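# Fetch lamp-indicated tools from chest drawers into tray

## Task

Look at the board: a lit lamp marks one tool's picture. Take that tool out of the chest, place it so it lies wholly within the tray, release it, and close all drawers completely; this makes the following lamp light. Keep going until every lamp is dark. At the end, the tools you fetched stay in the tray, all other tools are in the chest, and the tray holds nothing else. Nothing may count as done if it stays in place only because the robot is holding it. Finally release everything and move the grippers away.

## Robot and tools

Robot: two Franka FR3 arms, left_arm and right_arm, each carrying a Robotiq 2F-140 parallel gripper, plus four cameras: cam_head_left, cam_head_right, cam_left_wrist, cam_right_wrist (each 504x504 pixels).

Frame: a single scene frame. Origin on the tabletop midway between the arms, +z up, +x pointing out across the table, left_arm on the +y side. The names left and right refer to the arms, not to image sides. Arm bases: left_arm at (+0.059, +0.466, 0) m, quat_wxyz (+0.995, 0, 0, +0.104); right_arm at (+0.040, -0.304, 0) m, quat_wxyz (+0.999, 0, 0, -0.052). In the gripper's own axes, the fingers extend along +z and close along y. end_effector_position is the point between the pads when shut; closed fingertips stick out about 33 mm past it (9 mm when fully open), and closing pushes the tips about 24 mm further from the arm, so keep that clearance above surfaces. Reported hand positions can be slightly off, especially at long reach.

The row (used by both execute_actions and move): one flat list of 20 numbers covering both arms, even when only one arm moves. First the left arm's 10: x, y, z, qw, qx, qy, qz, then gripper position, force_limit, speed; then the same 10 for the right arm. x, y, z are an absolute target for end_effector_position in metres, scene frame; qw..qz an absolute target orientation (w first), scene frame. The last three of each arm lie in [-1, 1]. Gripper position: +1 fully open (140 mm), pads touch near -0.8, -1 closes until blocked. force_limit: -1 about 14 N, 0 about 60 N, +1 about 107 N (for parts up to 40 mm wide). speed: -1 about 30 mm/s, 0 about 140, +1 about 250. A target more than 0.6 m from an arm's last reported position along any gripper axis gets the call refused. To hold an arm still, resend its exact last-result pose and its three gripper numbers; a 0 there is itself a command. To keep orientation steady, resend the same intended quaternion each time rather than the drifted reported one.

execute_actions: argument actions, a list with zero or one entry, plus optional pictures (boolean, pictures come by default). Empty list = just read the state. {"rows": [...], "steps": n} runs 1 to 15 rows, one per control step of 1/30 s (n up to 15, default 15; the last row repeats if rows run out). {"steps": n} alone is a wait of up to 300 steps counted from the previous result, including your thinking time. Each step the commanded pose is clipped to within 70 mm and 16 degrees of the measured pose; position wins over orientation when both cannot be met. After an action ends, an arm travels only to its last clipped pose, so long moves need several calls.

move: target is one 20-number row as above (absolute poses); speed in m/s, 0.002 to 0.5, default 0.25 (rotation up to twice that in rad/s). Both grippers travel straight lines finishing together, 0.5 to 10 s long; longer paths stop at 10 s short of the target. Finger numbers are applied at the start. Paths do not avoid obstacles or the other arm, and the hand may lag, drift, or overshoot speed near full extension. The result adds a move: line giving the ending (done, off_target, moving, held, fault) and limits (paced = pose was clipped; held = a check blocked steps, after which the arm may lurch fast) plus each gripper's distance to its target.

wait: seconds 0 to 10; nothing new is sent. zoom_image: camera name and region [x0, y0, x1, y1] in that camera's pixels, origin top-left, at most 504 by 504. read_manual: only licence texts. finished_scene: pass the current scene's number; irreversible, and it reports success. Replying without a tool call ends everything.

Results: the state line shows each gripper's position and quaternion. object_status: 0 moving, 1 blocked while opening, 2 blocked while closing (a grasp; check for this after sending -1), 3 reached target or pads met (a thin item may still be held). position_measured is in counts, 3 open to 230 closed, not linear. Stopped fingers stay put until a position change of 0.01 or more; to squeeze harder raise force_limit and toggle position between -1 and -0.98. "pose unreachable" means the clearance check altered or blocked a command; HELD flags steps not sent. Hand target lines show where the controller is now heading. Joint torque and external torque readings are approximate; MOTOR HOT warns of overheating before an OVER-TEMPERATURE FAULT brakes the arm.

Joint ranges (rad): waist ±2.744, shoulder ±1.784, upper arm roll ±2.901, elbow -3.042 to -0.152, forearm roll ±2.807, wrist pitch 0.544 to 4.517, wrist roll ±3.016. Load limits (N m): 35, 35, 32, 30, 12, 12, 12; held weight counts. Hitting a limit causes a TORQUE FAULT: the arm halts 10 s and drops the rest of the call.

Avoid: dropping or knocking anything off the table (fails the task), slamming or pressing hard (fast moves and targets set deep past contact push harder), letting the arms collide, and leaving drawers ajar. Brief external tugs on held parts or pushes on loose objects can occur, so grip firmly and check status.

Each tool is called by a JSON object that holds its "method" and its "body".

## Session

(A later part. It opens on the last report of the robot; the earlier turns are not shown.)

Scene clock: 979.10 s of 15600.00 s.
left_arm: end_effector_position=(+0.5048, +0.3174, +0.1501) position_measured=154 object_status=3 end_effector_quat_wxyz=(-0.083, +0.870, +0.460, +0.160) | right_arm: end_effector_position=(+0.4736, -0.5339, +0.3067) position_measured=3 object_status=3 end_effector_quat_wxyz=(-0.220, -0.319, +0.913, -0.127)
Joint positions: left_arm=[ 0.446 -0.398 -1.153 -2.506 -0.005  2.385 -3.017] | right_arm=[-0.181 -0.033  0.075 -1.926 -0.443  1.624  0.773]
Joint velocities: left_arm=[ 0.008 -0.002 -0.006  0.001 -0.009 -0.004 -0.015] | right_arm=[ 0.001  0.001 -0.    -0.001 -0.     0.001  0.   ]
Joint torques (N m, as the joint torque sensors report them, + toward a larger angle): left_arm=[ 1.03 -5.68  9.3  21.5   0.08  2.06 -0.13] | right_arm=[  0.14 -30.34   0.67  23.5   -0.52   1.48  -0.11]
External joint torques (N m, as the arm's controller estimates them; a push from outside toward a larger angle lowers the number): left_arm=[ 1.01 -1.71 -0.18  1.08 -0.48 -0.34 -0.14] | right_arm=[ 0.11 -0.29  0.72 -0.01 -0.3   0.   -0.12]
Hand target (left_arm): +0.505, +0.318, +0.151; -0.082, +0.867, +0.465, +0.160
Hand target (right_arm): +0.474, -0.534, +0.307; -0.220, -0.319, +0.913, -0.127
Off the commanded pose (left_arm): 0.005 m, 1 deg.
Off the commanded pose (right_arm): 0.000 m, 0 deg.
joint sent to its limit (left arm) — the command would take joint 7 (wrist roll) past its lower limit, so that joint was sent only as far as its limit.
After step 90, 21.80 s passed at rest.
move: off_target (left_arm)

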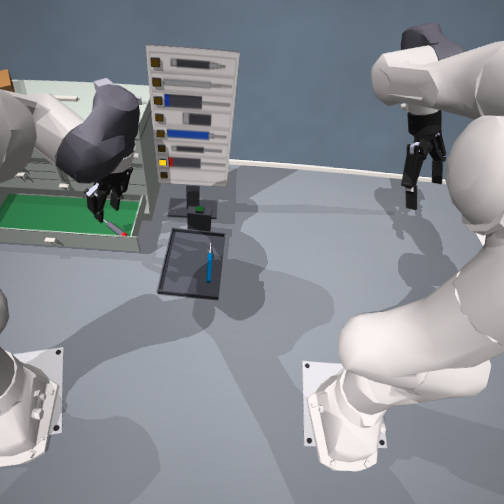

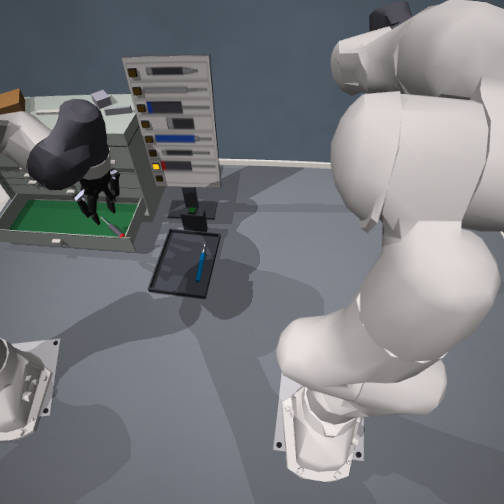

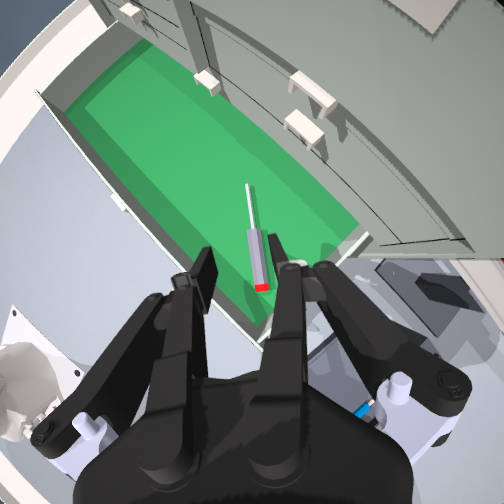

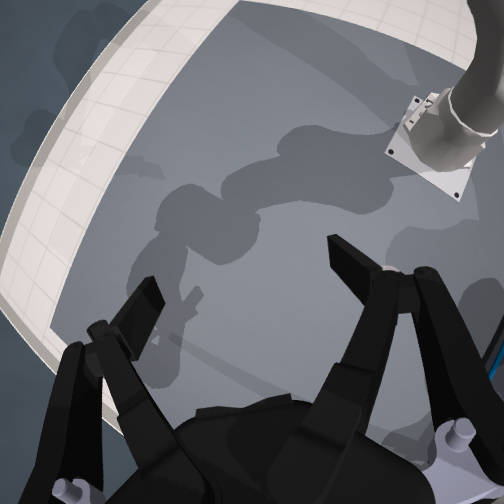

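{"method": "move", "body": {"target": [0.49,0.31,0.17,0,0.956,-0.292,0,-0.2,0,-0.5,0.4736,-0.5339,0.3067,-0.220,-0.319,0.913,-0.127,1,0,0], "speed": 0.3}}

{"method": "move", "body": {"target": [0.512,0.308,0.12,-0.154,0.462,-0.870,-0.082,-0.2,0,-0.5,0.4736,-0.5339,0.3067,-0.220,-0.319,0.913,-0.127,1,0,0], "speed": 0.3}}

Scene clock: 1001.30 s of 15600.00 s.
left_arm: end_effector_position=(+0.4886, +0.3064, +0.1696) position_measured=154 object_status=3 end_effector_quat_wxyz=(+0.003, +0.957, -0.290, -0.003) | right_arm: end_effector_position=(+0.4736, -0.5339, +0.3067) position_measured=3 object_status=3 end_effector_quat_wxyz=(-0.220, -0.319, +0.913, -0.127)
Joint positions: left_arm=[-0.419 -0.2   -0.139 -2.429 -0.042  2.224 -1.303] | right_arm=[-0.181 -0.033  0.075 -1.926 -0.443  1.624  0.773]
Joint velocities: left_arm=[-0.001  0.001 -0.    -0.    -0.002 -0.001  0.032] | right_arm=[ 0.002 -0.001 -0.001  0.    -0.     0.001  0.001]
Joint torques (N m, as the joint torque sensors report them, + toward a larger angle): left_arm=[ -1.19 -23.85   2.09  24.71   0.22   2.16   0.21] | right_arm=[ -0.48 -29.71   0.85  23.26  -0.49   1.47  -0.11]
External joint torques (N m, as the arm's controller estimates them; a push from outside toward a larger angle lowers the number): left_arm=[-1.18 -0.43  1.53  1.94 -0.46 -0.35  0.21] | right_arm=[-0.46  0.38  0.94 -0.31 -0.26 -0.02 -0.12]
Hand target (left_arm): +0.488, +0.305, +0.170; +0.004, +0.955, -0.296, -0.004
Hand target (right_arm): +0.474, -0.534, +0.307; -0.220, -0.319, +0.913, -0.127
Off the commanded pose (left_arm): 0.004 m, 1 deg.
Off the commanded pose (right_arm): 0.000 m, 0 deg.
After step 90, 15.43 s passed at rest.
move: off_target (left_arm)

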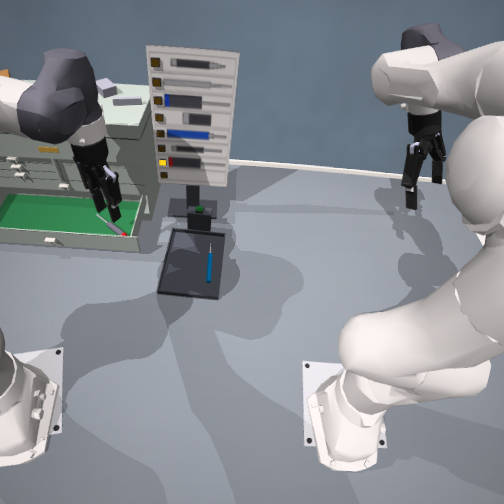

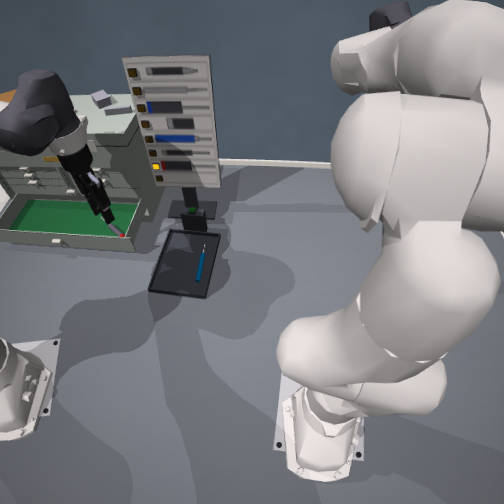

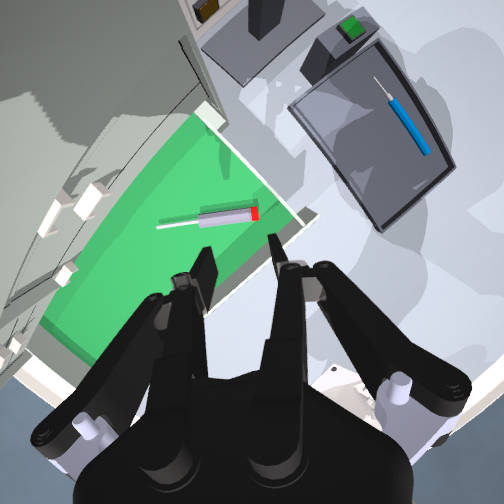

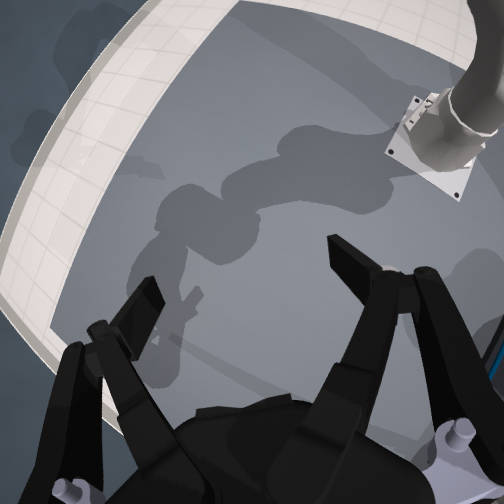

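Scene clock: 1004.90 s of 15600.00 s.
left_arm: end_effector_position=(+0.5136, +0.3128, +0.1204) position_measured=154 object_status=3 end_effector_quat_wxyz=(+0.161, -0.469, +0.864, +0.085) | right_arm: end_effector_position=(+0.4736, -0.5339, +0.3067) position_measured=3 object_status=3 end_effector_quat_wxyz=(-0.220, -0.319, +0.913, -0.127)
Joint positions: left_arm=[-0.557 -0.07  -0.147 -2.469  0.516  2.365 -0.298] | right_arm=[-0.181 -0.033  0.075 -1.926 -0.443  1.624  0.773]
Joint velocities: left_arm=[ 0.     0.    -0.    -0.     0.001  0.001  0.03 ] | right_arm=[ 0.002 -0.001  0.001  0.001 -0.001 -0.    -0.   ]
Joint torques (N m, as the joint torque sensors report them, + toward a larger angle): left_arm=[  0.48 -28.45   2.    20.64   0.22   2.43   0.21] | right_arm=[ -0.23 -29.55   0.84  23.47  -0.57   1.52  -0.19]
External joint torques (N m, as the arm's controller estimates them; a push from outside toward a larger angle lowers the number): left_arm=[ 0.43 -1.92  1.73 -0.74 -0.21  0.33  0.22] | right_arm=[-0.37  0.75  0.77 -0.22 -0.35  0.01 -0.2 ]
Hand target (left_arm): +0.514, +0.313, +0.120; +0.160, -0.464, +0.867, +0.085
Hand target (right_arm): +0.474, -0.534, +0.307; -0.220, -0.319, +0.913, -0.127
Off the commanded pose (left_arm): 0.005 m, 1 deg.
Off the commanded pose (right_arm): 0.000 m, 0 deg.
move: off_target (left_arm)

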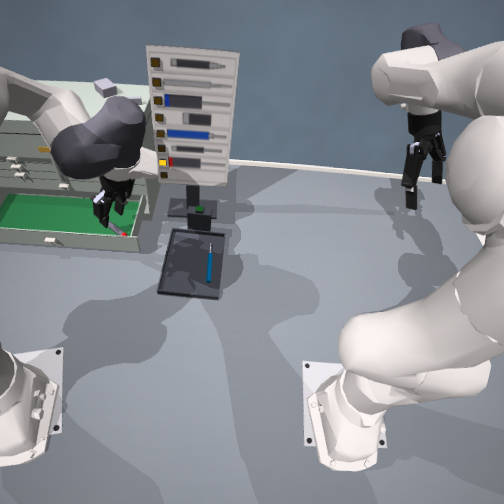

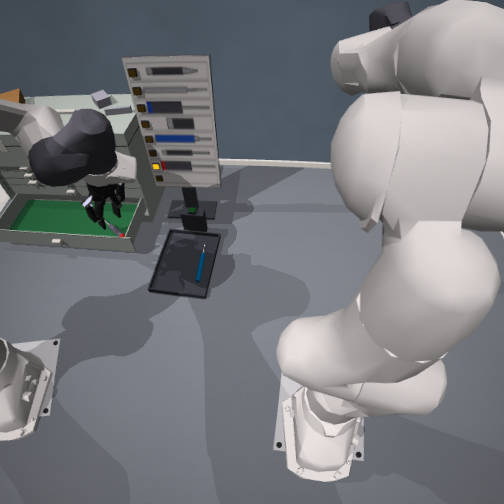

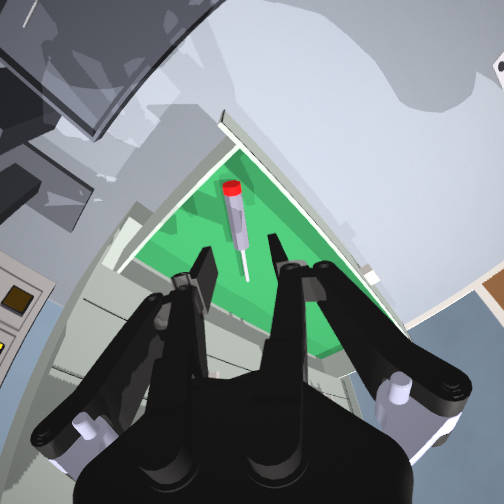

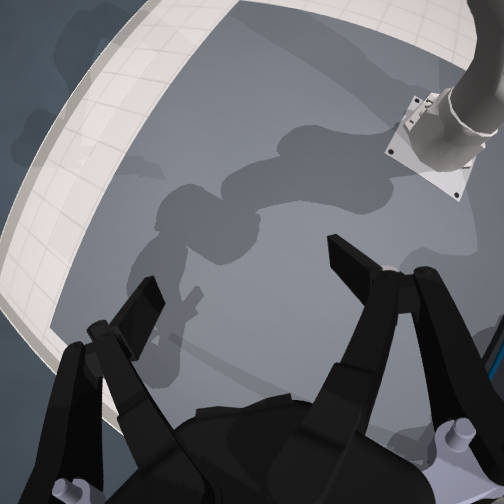

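{"method": "move", "body": {"target": [0.513,0.312,0.078,-0.154,0.462,-0.870,-0.082,-0.2,0,-0.5,0.4736,-0.5339,0.3067,-0.220,-0.319,0.913,-0.127,1,0,0], "speed": 0.04}}

Scene clock: 1012.47 s of 15600.00 s.
left_arm: end_effector_position=(+0.5126, +0.3119, +0.0793) position_measured=154 object_status=3 end_effector_quat_wxyz=(+0.154, -0.457, +0.872, +0.085) | right_arm: end_effector_position=(+0.4736, -0.5339, +0.3067) position_measured=3 object_status=3 end_effector_quat_wxyz=(-0.220, -0.319, +0.913, -0.127)
Joint positions: left_arm=[-0.552  0.017 -0.135 -2.485  0.58   2.456 -0.337] | right_arm=[-0.181 -0.033  0.075 -1.926 -0.443  1.624  0.773]
Joint velocities: left_arm=[ 0.002 -0.001  0.004 -0.     0.009  0.017 -0.022] | right_arm=[-0.001  0.001 -0.001  0.001  0.     0.     0.001]
Joint torques (N m, as the joint torque sensors report them, + toward a larger angle): left_arm=[  0.61 -28.75   2.2   20.08   0.86   2.65  -0.16] | right_arm=[ -0.16 -29.79   0.66  23.96  -0.53   1.45  -0.12]
External joint torques (N m, as the arm's controller estimates them; a push from outside toward a larger angle lowers the number): left_arm=[ 0.48 -0.59  2.14  0.12  0.61  0.61 -0.15] | right_arm=[-0.04  0.4   0.85  0.35 -0.29 -0.03 -0.13]
Hand target (left_arm): +0.513, +0.313, +0.079; +0.155, -0.462, +0.869, +0.083
Hand target (right_arm): +0.474, -0.534, +0.307; -0.220, -0.319, +0.913, -0.127
Off the commanded pose (left_arm): 0.001 m, 1 deg.
Off the commanded pose (right_arm): 0.000 m, 0 deg.
After step 90, 3.20 s passed at rest.
move: done

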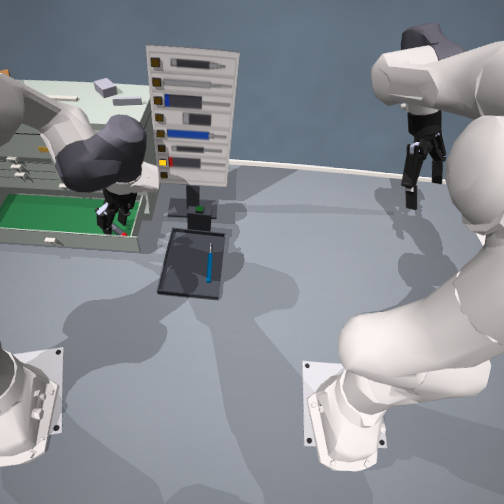

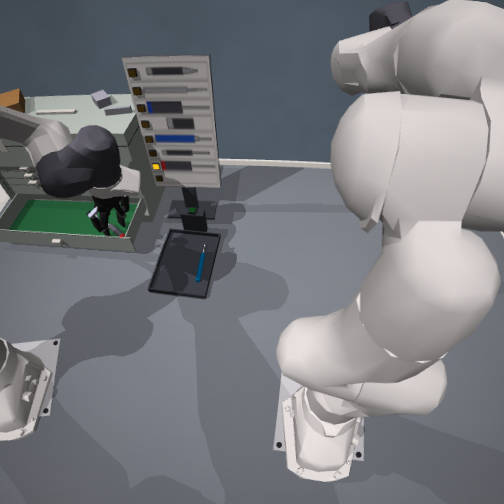

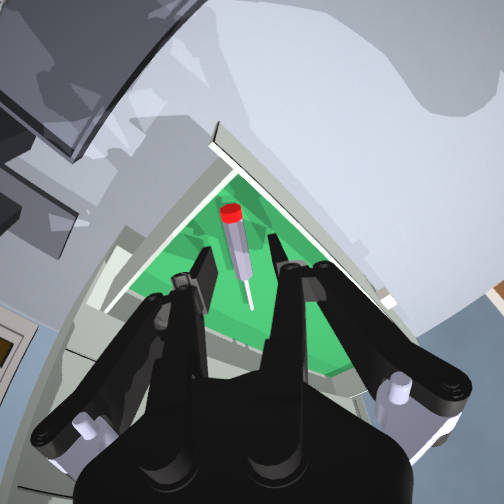

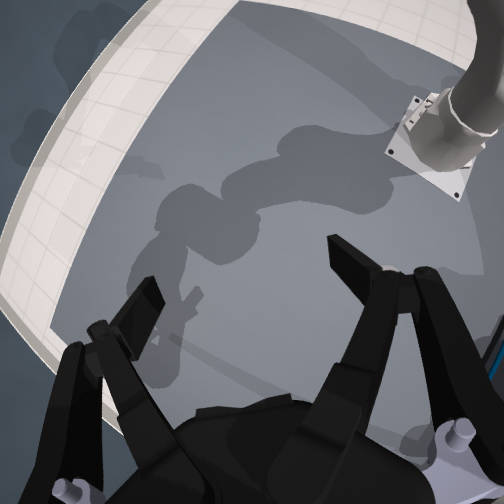

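{"method": "move", "body": {"target": [0.514,0.311,0.068,-0.154,0.462,-0.870,-0.082,-0.3,0,-0.5,0.4736,-0.5339,0.3067,-0.220,-0.319,0.913,-0.127,1,0,0], "speed": 0.015}}

{"method": "move", "body": {"target": [0.514,0.311,0.068,-0.154,0.462,-0.870,-0.082,-1,0,-0.6,0.4736,-0.5339,0.3067,-0.220,-0.319,0.913,-0.127,1,0,0], "speed": 0.015}}

{"method": "move", "body": {"target": [0.505,0.305,0.16,-0.154,0.462,-0.870,-0.082,-1,0,-0.6,0.4736,-0.5339,0.3067,-0.220,-0.319,0.913,-0.127,1,0,0], "speed": 0.06}}

Scene clock: 1023.27 s of 15600.00 s.
left_arm: end_effector_position=(+0.5124, +0.3111, +0.0691) position_measured=167 object_status=3 end_effector_quat_wxyz=(+0.154, -0.458, +0.871, +0.085) | right_arm: end_effector_position=(+0.4736, -0.5339, +0.3067) position_measured=3 object_status=3 end_effector_quat_wxyz=(-0.220, -0.319, +0.913, -0.127)
Joint positions: left_arm=[-0.552  0.042 -0.133 -2.485  0.599  2.475 -0.36 ] | right_arm=[-0.181 -0.033  0.075 -1.926 -0.443  1.624  0.773]
Joint velocities: left_arm=[ 0.     0.001  0.    -0.     0.006  0.002 -0.011] | right_arm=[ 0.001  0.001 -0.     0.001  0.001 -0.001  0.   ]
Joint torques (N m, as the joint torque sensors report them, + toward a larger angle): left_arm=[  0.52 -27.07   2.09  21.28   0.87   3.08  -0.33] | right_arm=[ -0.42 -29.64   1.1   23.71  -0.51   1.41  -0.12]
External joint torques (N m, as the arm's controller estimates them; a push from outside toward a larger angle lowers the number): left_arm=[ 0.51  1.66  2.21  1.59  0.65  1.04 -0.32] | right_arm=[-0.47  0.36  1.13  0.2  -0.3  -0.08 -0.13]
Hand target (left_arm): +0.514, +0.311, +0.068; +0.154, -0.462, +0.870, +0.082
Hand target (right_arm): +0.474, -0.534, +0.307; -0.220, -0.319, +0.913, -0.127
Off the commanded pose (left_arm): 0.002 m, 1 deg.
Off the commanded pose (right_arm): 0.000 m, 0 deg.
After step 90, 6.80 s passed at rest.
move: done

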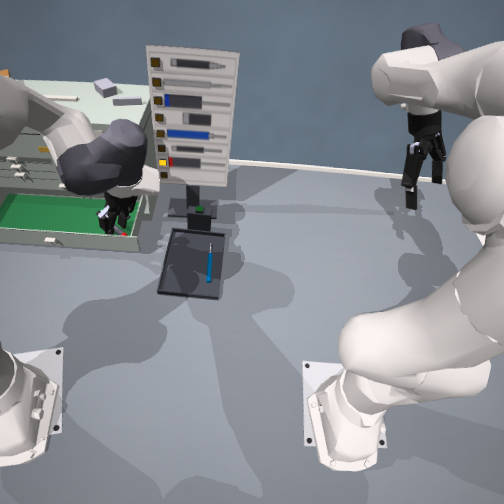

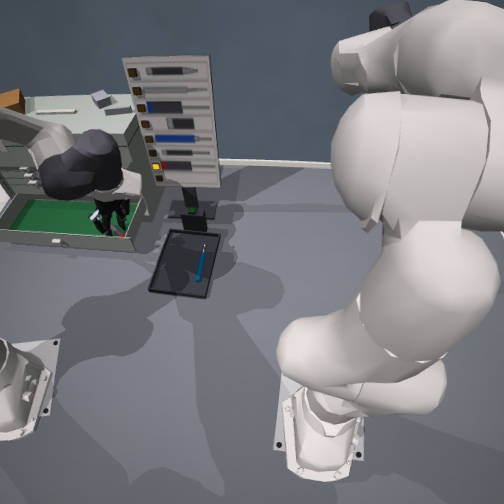

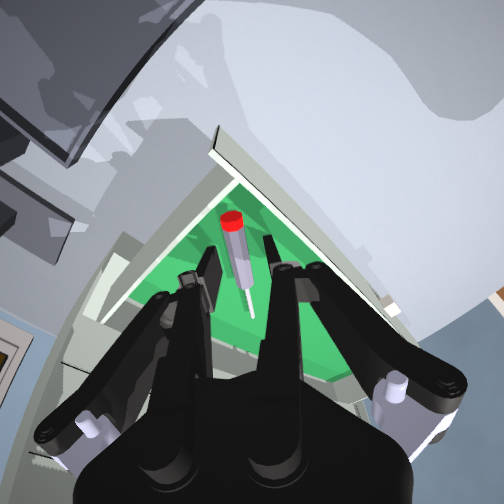

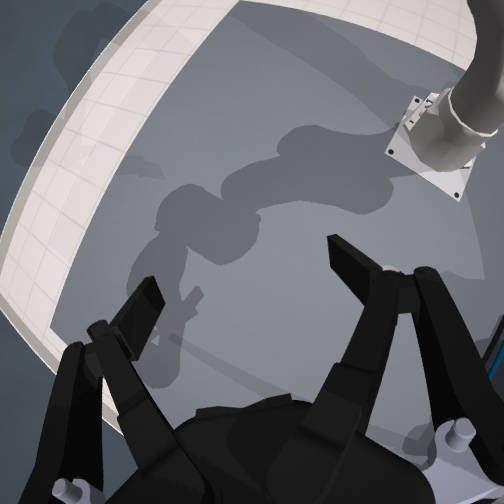

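Scene clock: 1023.97 s of 15600.00 s.
left_arm: end_effector_position=(+0.5131, +0.3150, +0.0700) position_measured=211 object_status=2 end_effector_quat_wxyz=(+0.154, -0.461, +0.870, +0.087) | right_arm: end_effector_position=(+0.4736, -0.5339, +0.3067) position_measured=3 object_status=3 end_effector_quat_wxyz=(-0.220, -0.319, +0.913, -0.127)
Joint positions: left_arm=[-0.55   0.04  -0.129 -2.484  0.601  2.469 -0.361] | right_arm=[-0.181 -0.033  0.075 -1.926 -0.443  1.624  0.773]
Joint velocities: left_arm=[ 0.003 -0.    -0.001  0.001 -0.     0.001 -0.003] | right_arm=[ 0.    -0.    -0.001 -0.    -0.    -0.    -0.   ]
Joint torques (N m, as the joint torque sensors report them, + toward a larger angle): left_arm=[ -0.29 -26.4    0.1   20.35   0.44   4.1   -0.17] | right_arm=[ -0.44 -29.66   1.08  23.37  -0.54   1.48  -0.11]
External joint torques (N m, as the arm's controller estimates them; a push from outside toward a larger angle lowers the number): left_arm=[-0.32  2.39  0.2   0.52  0.21  2.05 -0.16] | right_arm=[-0.41  0.49  1.18 -0.23 -0.32 -0.01 -0.12]
Hand target (left_arm): +0.514, +0.311, +0.068; +0.154, -0.462, +0.870, +0.082
Hand target (right_arm): +0.474, -0.534, +0.307; -0.220, -0.319, +0.913, -0.127
Off the commanded pose (left_arm): 0.005 m, 1 deg.
Off the commanded pose (right_arm): 0.000 m, 0 deg.
move: off_target (left_arm)

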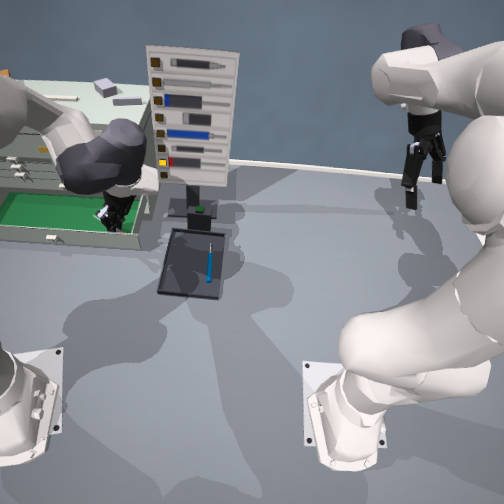

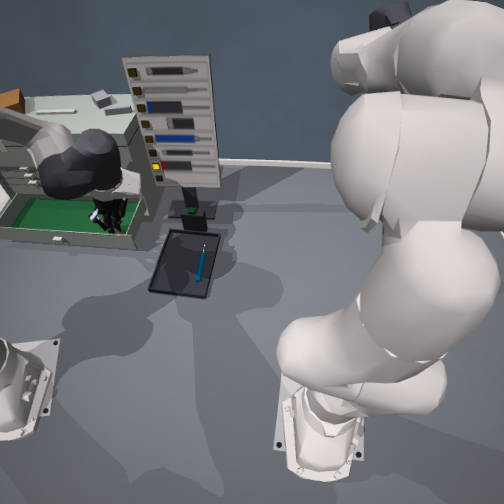

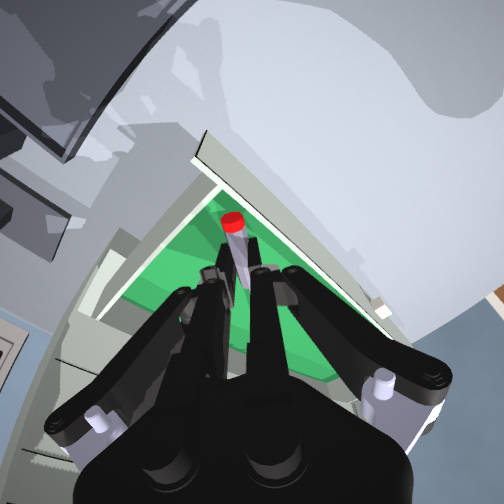

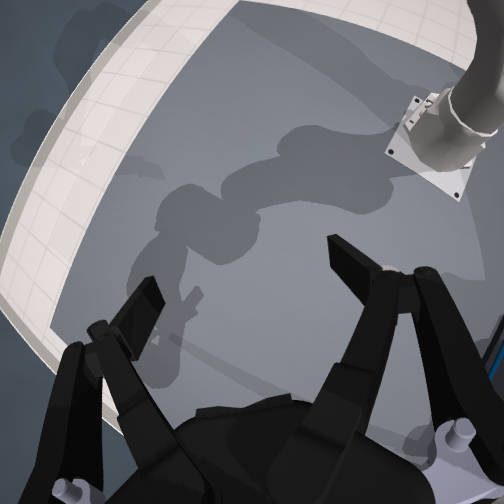

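Scene clock: 1025.97 s of 15600.00 s.
left_arm: end_effector_position=(+0.5049, +0.3045, +0.1578) position_measured=211 object_status=2 end_effector_quat_wxyz=(+0.152, -0.466, +0.868, +0.079) | right_arm: end_effector_position=(+0.4736, -0.5339, +0.3067) position_measured=3 object_status=3 end_effector_quat_wxyz=(-0.220, -0.319, +0.913, -0.127)
Joint positions: left_arm=[-0.582 -0.155 -0.145 -2.453  0.428  2.28  -0.217] | right_arm=[-0.181 -0.033  0.075 -1.926 -0.443  1.624  0.773]
Joint velocities: left_arm=[ 0.001  0.001  0.    -0.    -0.003 -0.01   0.02 ] | right_arm=[ 0.001  0.001  0.001  0.002  0.001  0.001 -0.001]
Joint torques (N m, as the joint torque sensors report them, + toward a larger angle): left_arm=[ -1.14 -26.19   1.06  24.49   0.11   1.96   0.1 ] | right_arm=[ -0.34 -29.67   0.84  23.68  -0.54   1.45  -0.1 ]
External joint torques (N m, as the arm's controller estimates them; a push from outside toward a larger angle lowers the number): left_arm=[-1.2  -1.52  0.52  2.03 -0.49 -0.25  0.11] | right_arm=[-0.37  0.49  0.88  0.05 -0.31 -0.05 -0.11]
Hand target (left_arm): +0.504, +0.303, +0.159; +0.151, -0.462, +0.870, +0.080
Hand target (right_arm): +0.474, -0.534, +0.307; -0.220, -0.319, +0.913, -0.127
Off the commanded pose (left_arm): 0.002 m, 1 deg.
Off the commanded pose (right_arm): 0.000 m, 0 deg.
move: done

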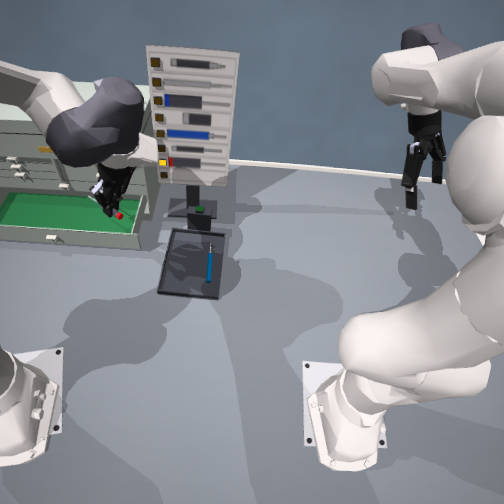

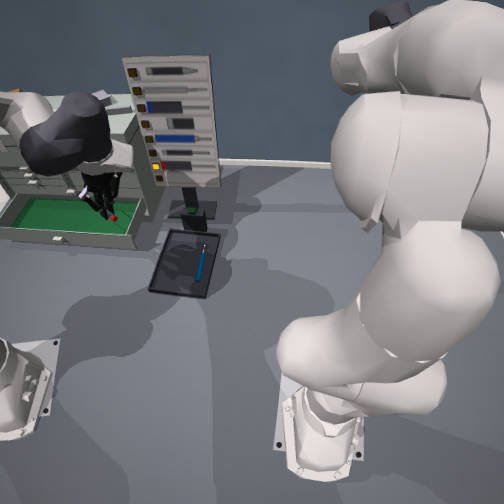

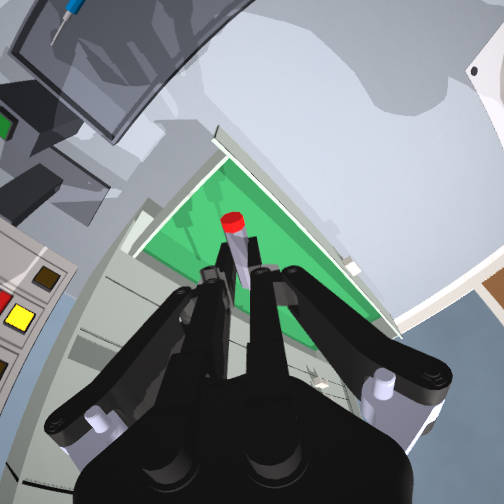

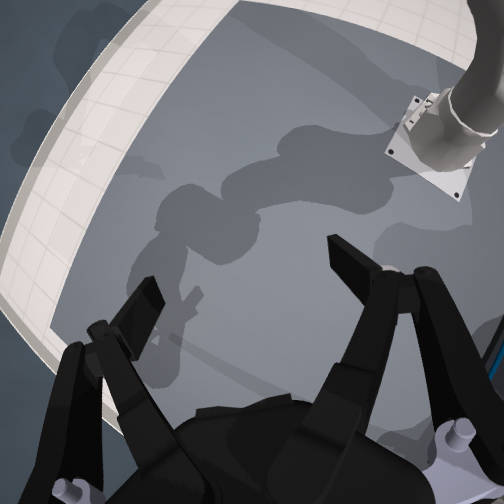

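{"method": "move", "body": {"target": [0.41,0.078,0.14,-0.174,0,-0.985,0,-1,0,-0.6,0.4736,-0.5339,0.3067,-0.220,-0.319,0.913,-0.127,1,0,0], "speed": 0.15}}

{"method": "move", "body": {"target": [0.41,0.078,0.055,-0.174,0,-0.985,0,-1,0,-0.6,0.4736,-0.5339,0.3067,-0.220,-0.319,0.913,-0.127,1,0,0], "speed": 0.05}}

Scene clock: 1041.37 s of 15600.00 s.
left_arm: end_effector_position=(+0.4152, +0.0839, +0.1388) position_measured=211 object_status=2 end_effector_quat_wxyz=(+0.176, -0.007, +0.984, +0.005) | right_arm: end_effector_position=(+0.4736, -0.5339, +0.3067) position_measured=3 object_status=3 end_effector_quat_wxyz=(-0.220, -0.319, +0.913, -0.127)
Joint positions: left_arm=[-0.874 -0.094 -0.258 -2.482  0.481  2.543  0.25 ] | right_arm=[-0.181 -0.033  0.075 -1.926 -0.443  1.624  0.773]
Joint velocities: left_arm=[0.002 0.001 0.    0.    0.001 0.003 0.031] | right_arm=[ 0.001 -0.     0.     0.001 -0.001  0.     0.   ]
Joint torques (N m, as the joint torque sensors report them, + toward a larger angle): left_arm=[ -1.15 -25.71   1.67  23.91   0.07   3.02   0.1 ] | right_arm=[ -0.28 -29.21   0.98  23.49  -0.5    1.48  -0.12]
External joint torques (N m, as the arm's controller estimates them; a push from outside toward a larger angle lowers the number): left_arm=[-1.2  -0.3   0.99  2.17 -0.16  0.5   0.11] | right_arm=[-0.35  0.95  0.98 -0.12 -0.27 -0.01 -0.13]
Hand target (left_arm): +0.415, +0.081, +0.140; +0.176, +0.000, +0.984, +0.004
Hand target (right_arm): +0.474, -0.534, +0.307; -0.220, -0.319, +0.913, -0.127
Off the commanded pose (left_arm): 0.008 m, 1 deg.
Off the commanded pose (right_arm): 0.000 m, 0 deg.
After step 90, 8.53 s passed at rest.
move: off_target (left_arm)

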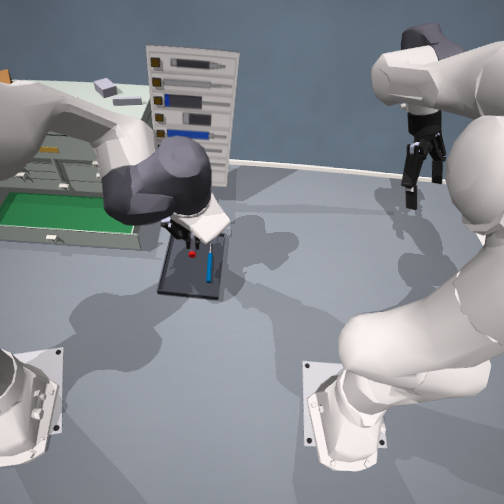

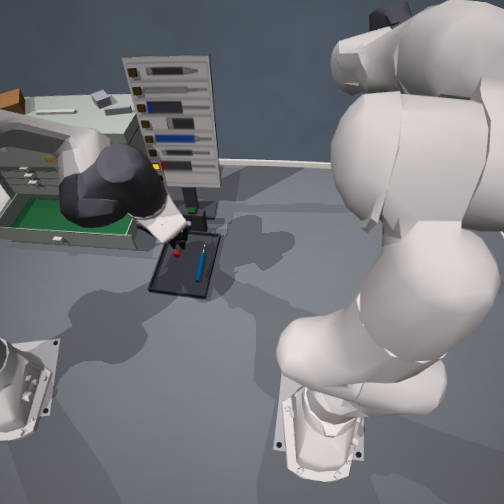

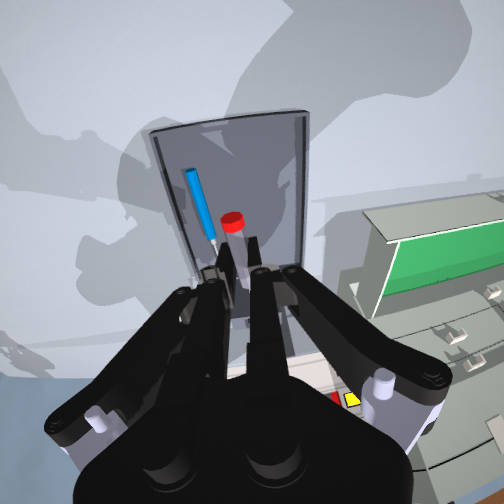

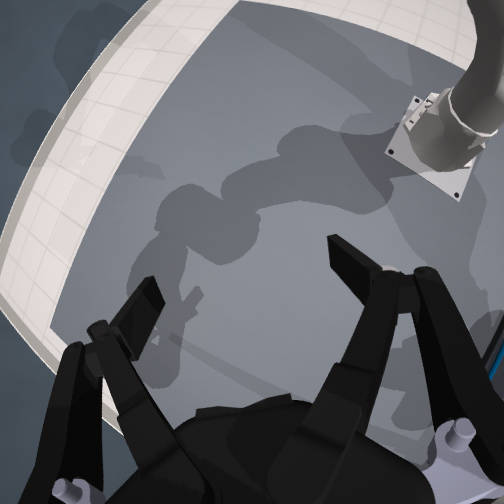

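Scene clock: 1043.57 s of 15600.00 s.
left_arm: end_effector_position=(+0.4118, +0.0812, +0.0554) position_measured=211 object_status=2 end_effector_quat_wxyz=(+0.176, +0.006, +0.984, +0.006) | right_arm: end_effector_position=(+0.4736, -0.5339, +0.3067) position_measured=3 object_status=3 end_effector_quat_wxyz=(-0.220, -0.319, +0.913, -0.127)
Joint positions: left_arm=[-0.872  0.105 -0.229 -2.488  0.769  2.699  0.01 ] | right_arm=[-0.181 -0.033  0.075 -1.926 -0.443  1.624  0.773]
Joint velocities: left_arm=[ 0.001 -0.001 -0.     0.001  0.014  0.004 -0.045] | right_arm=[ 0.001 -0.001  0.001  0.001 -0.001 -0.     0.001]
Joint torques (N m, as the joint torque sensors report them, + toward a larger angle): left_arm=[ -1.03 -30.07   0.92  21.08   0.44   2.83  -0.35] | right_arm=[ -0.16 -30.15   0.54  23.88  -0.46   1.5   -0.08]
External joint torques (N m, as the arm's controller estimates them; a push from outside toward a larger angle lowers the number): left_arm=[-1.05 -0.49  1.61  2.1   0.56  0.52 -0.34] | right_arm=[-0.29  0.18  0.49  0.18 -0.24 -0.01 -0.09]
Hand target (left_arm): +0.412, +0.079, +0.056; +0.177, +0.000, +0.984, +0.002
Hand target (right_arm): +0.474, -0.534, +0.307; -0.220, -0.319, +0.913, -0.127
Off the commanded pose (left_arm): 0.004 m, 1 deg.
Off the commanded pose (right_arm): 0.000 m, 0 deg.
move: off_target (left_arm)

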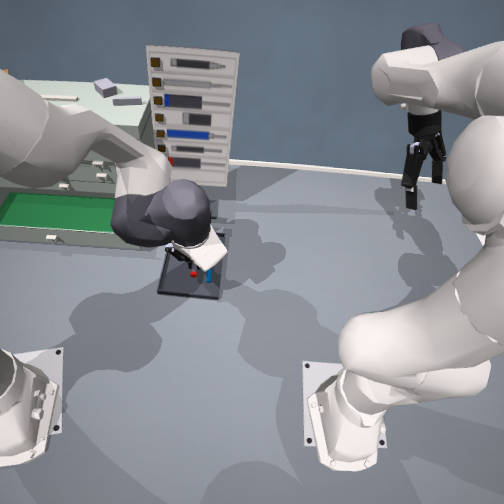

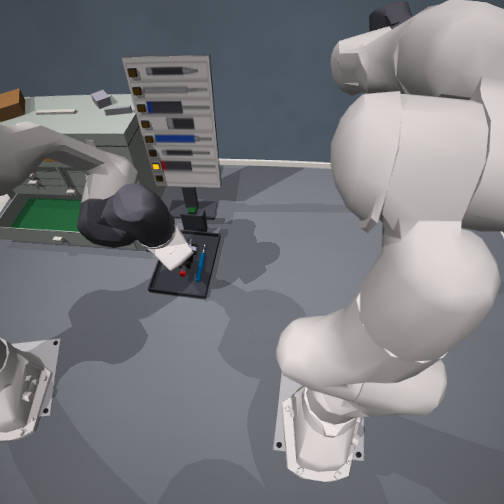

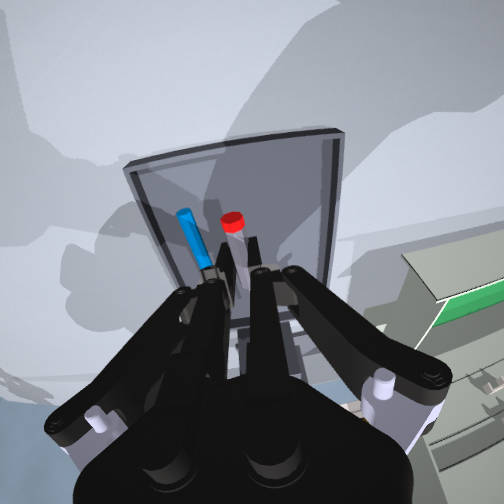

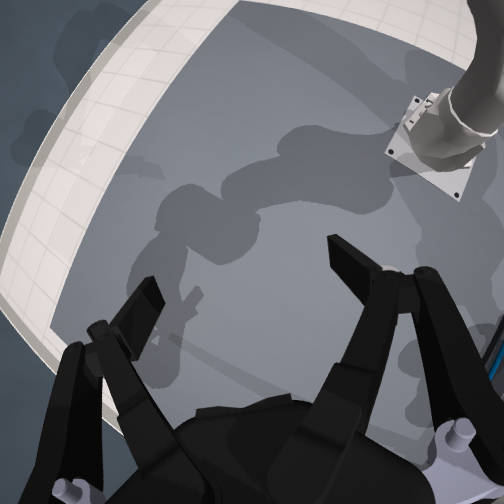

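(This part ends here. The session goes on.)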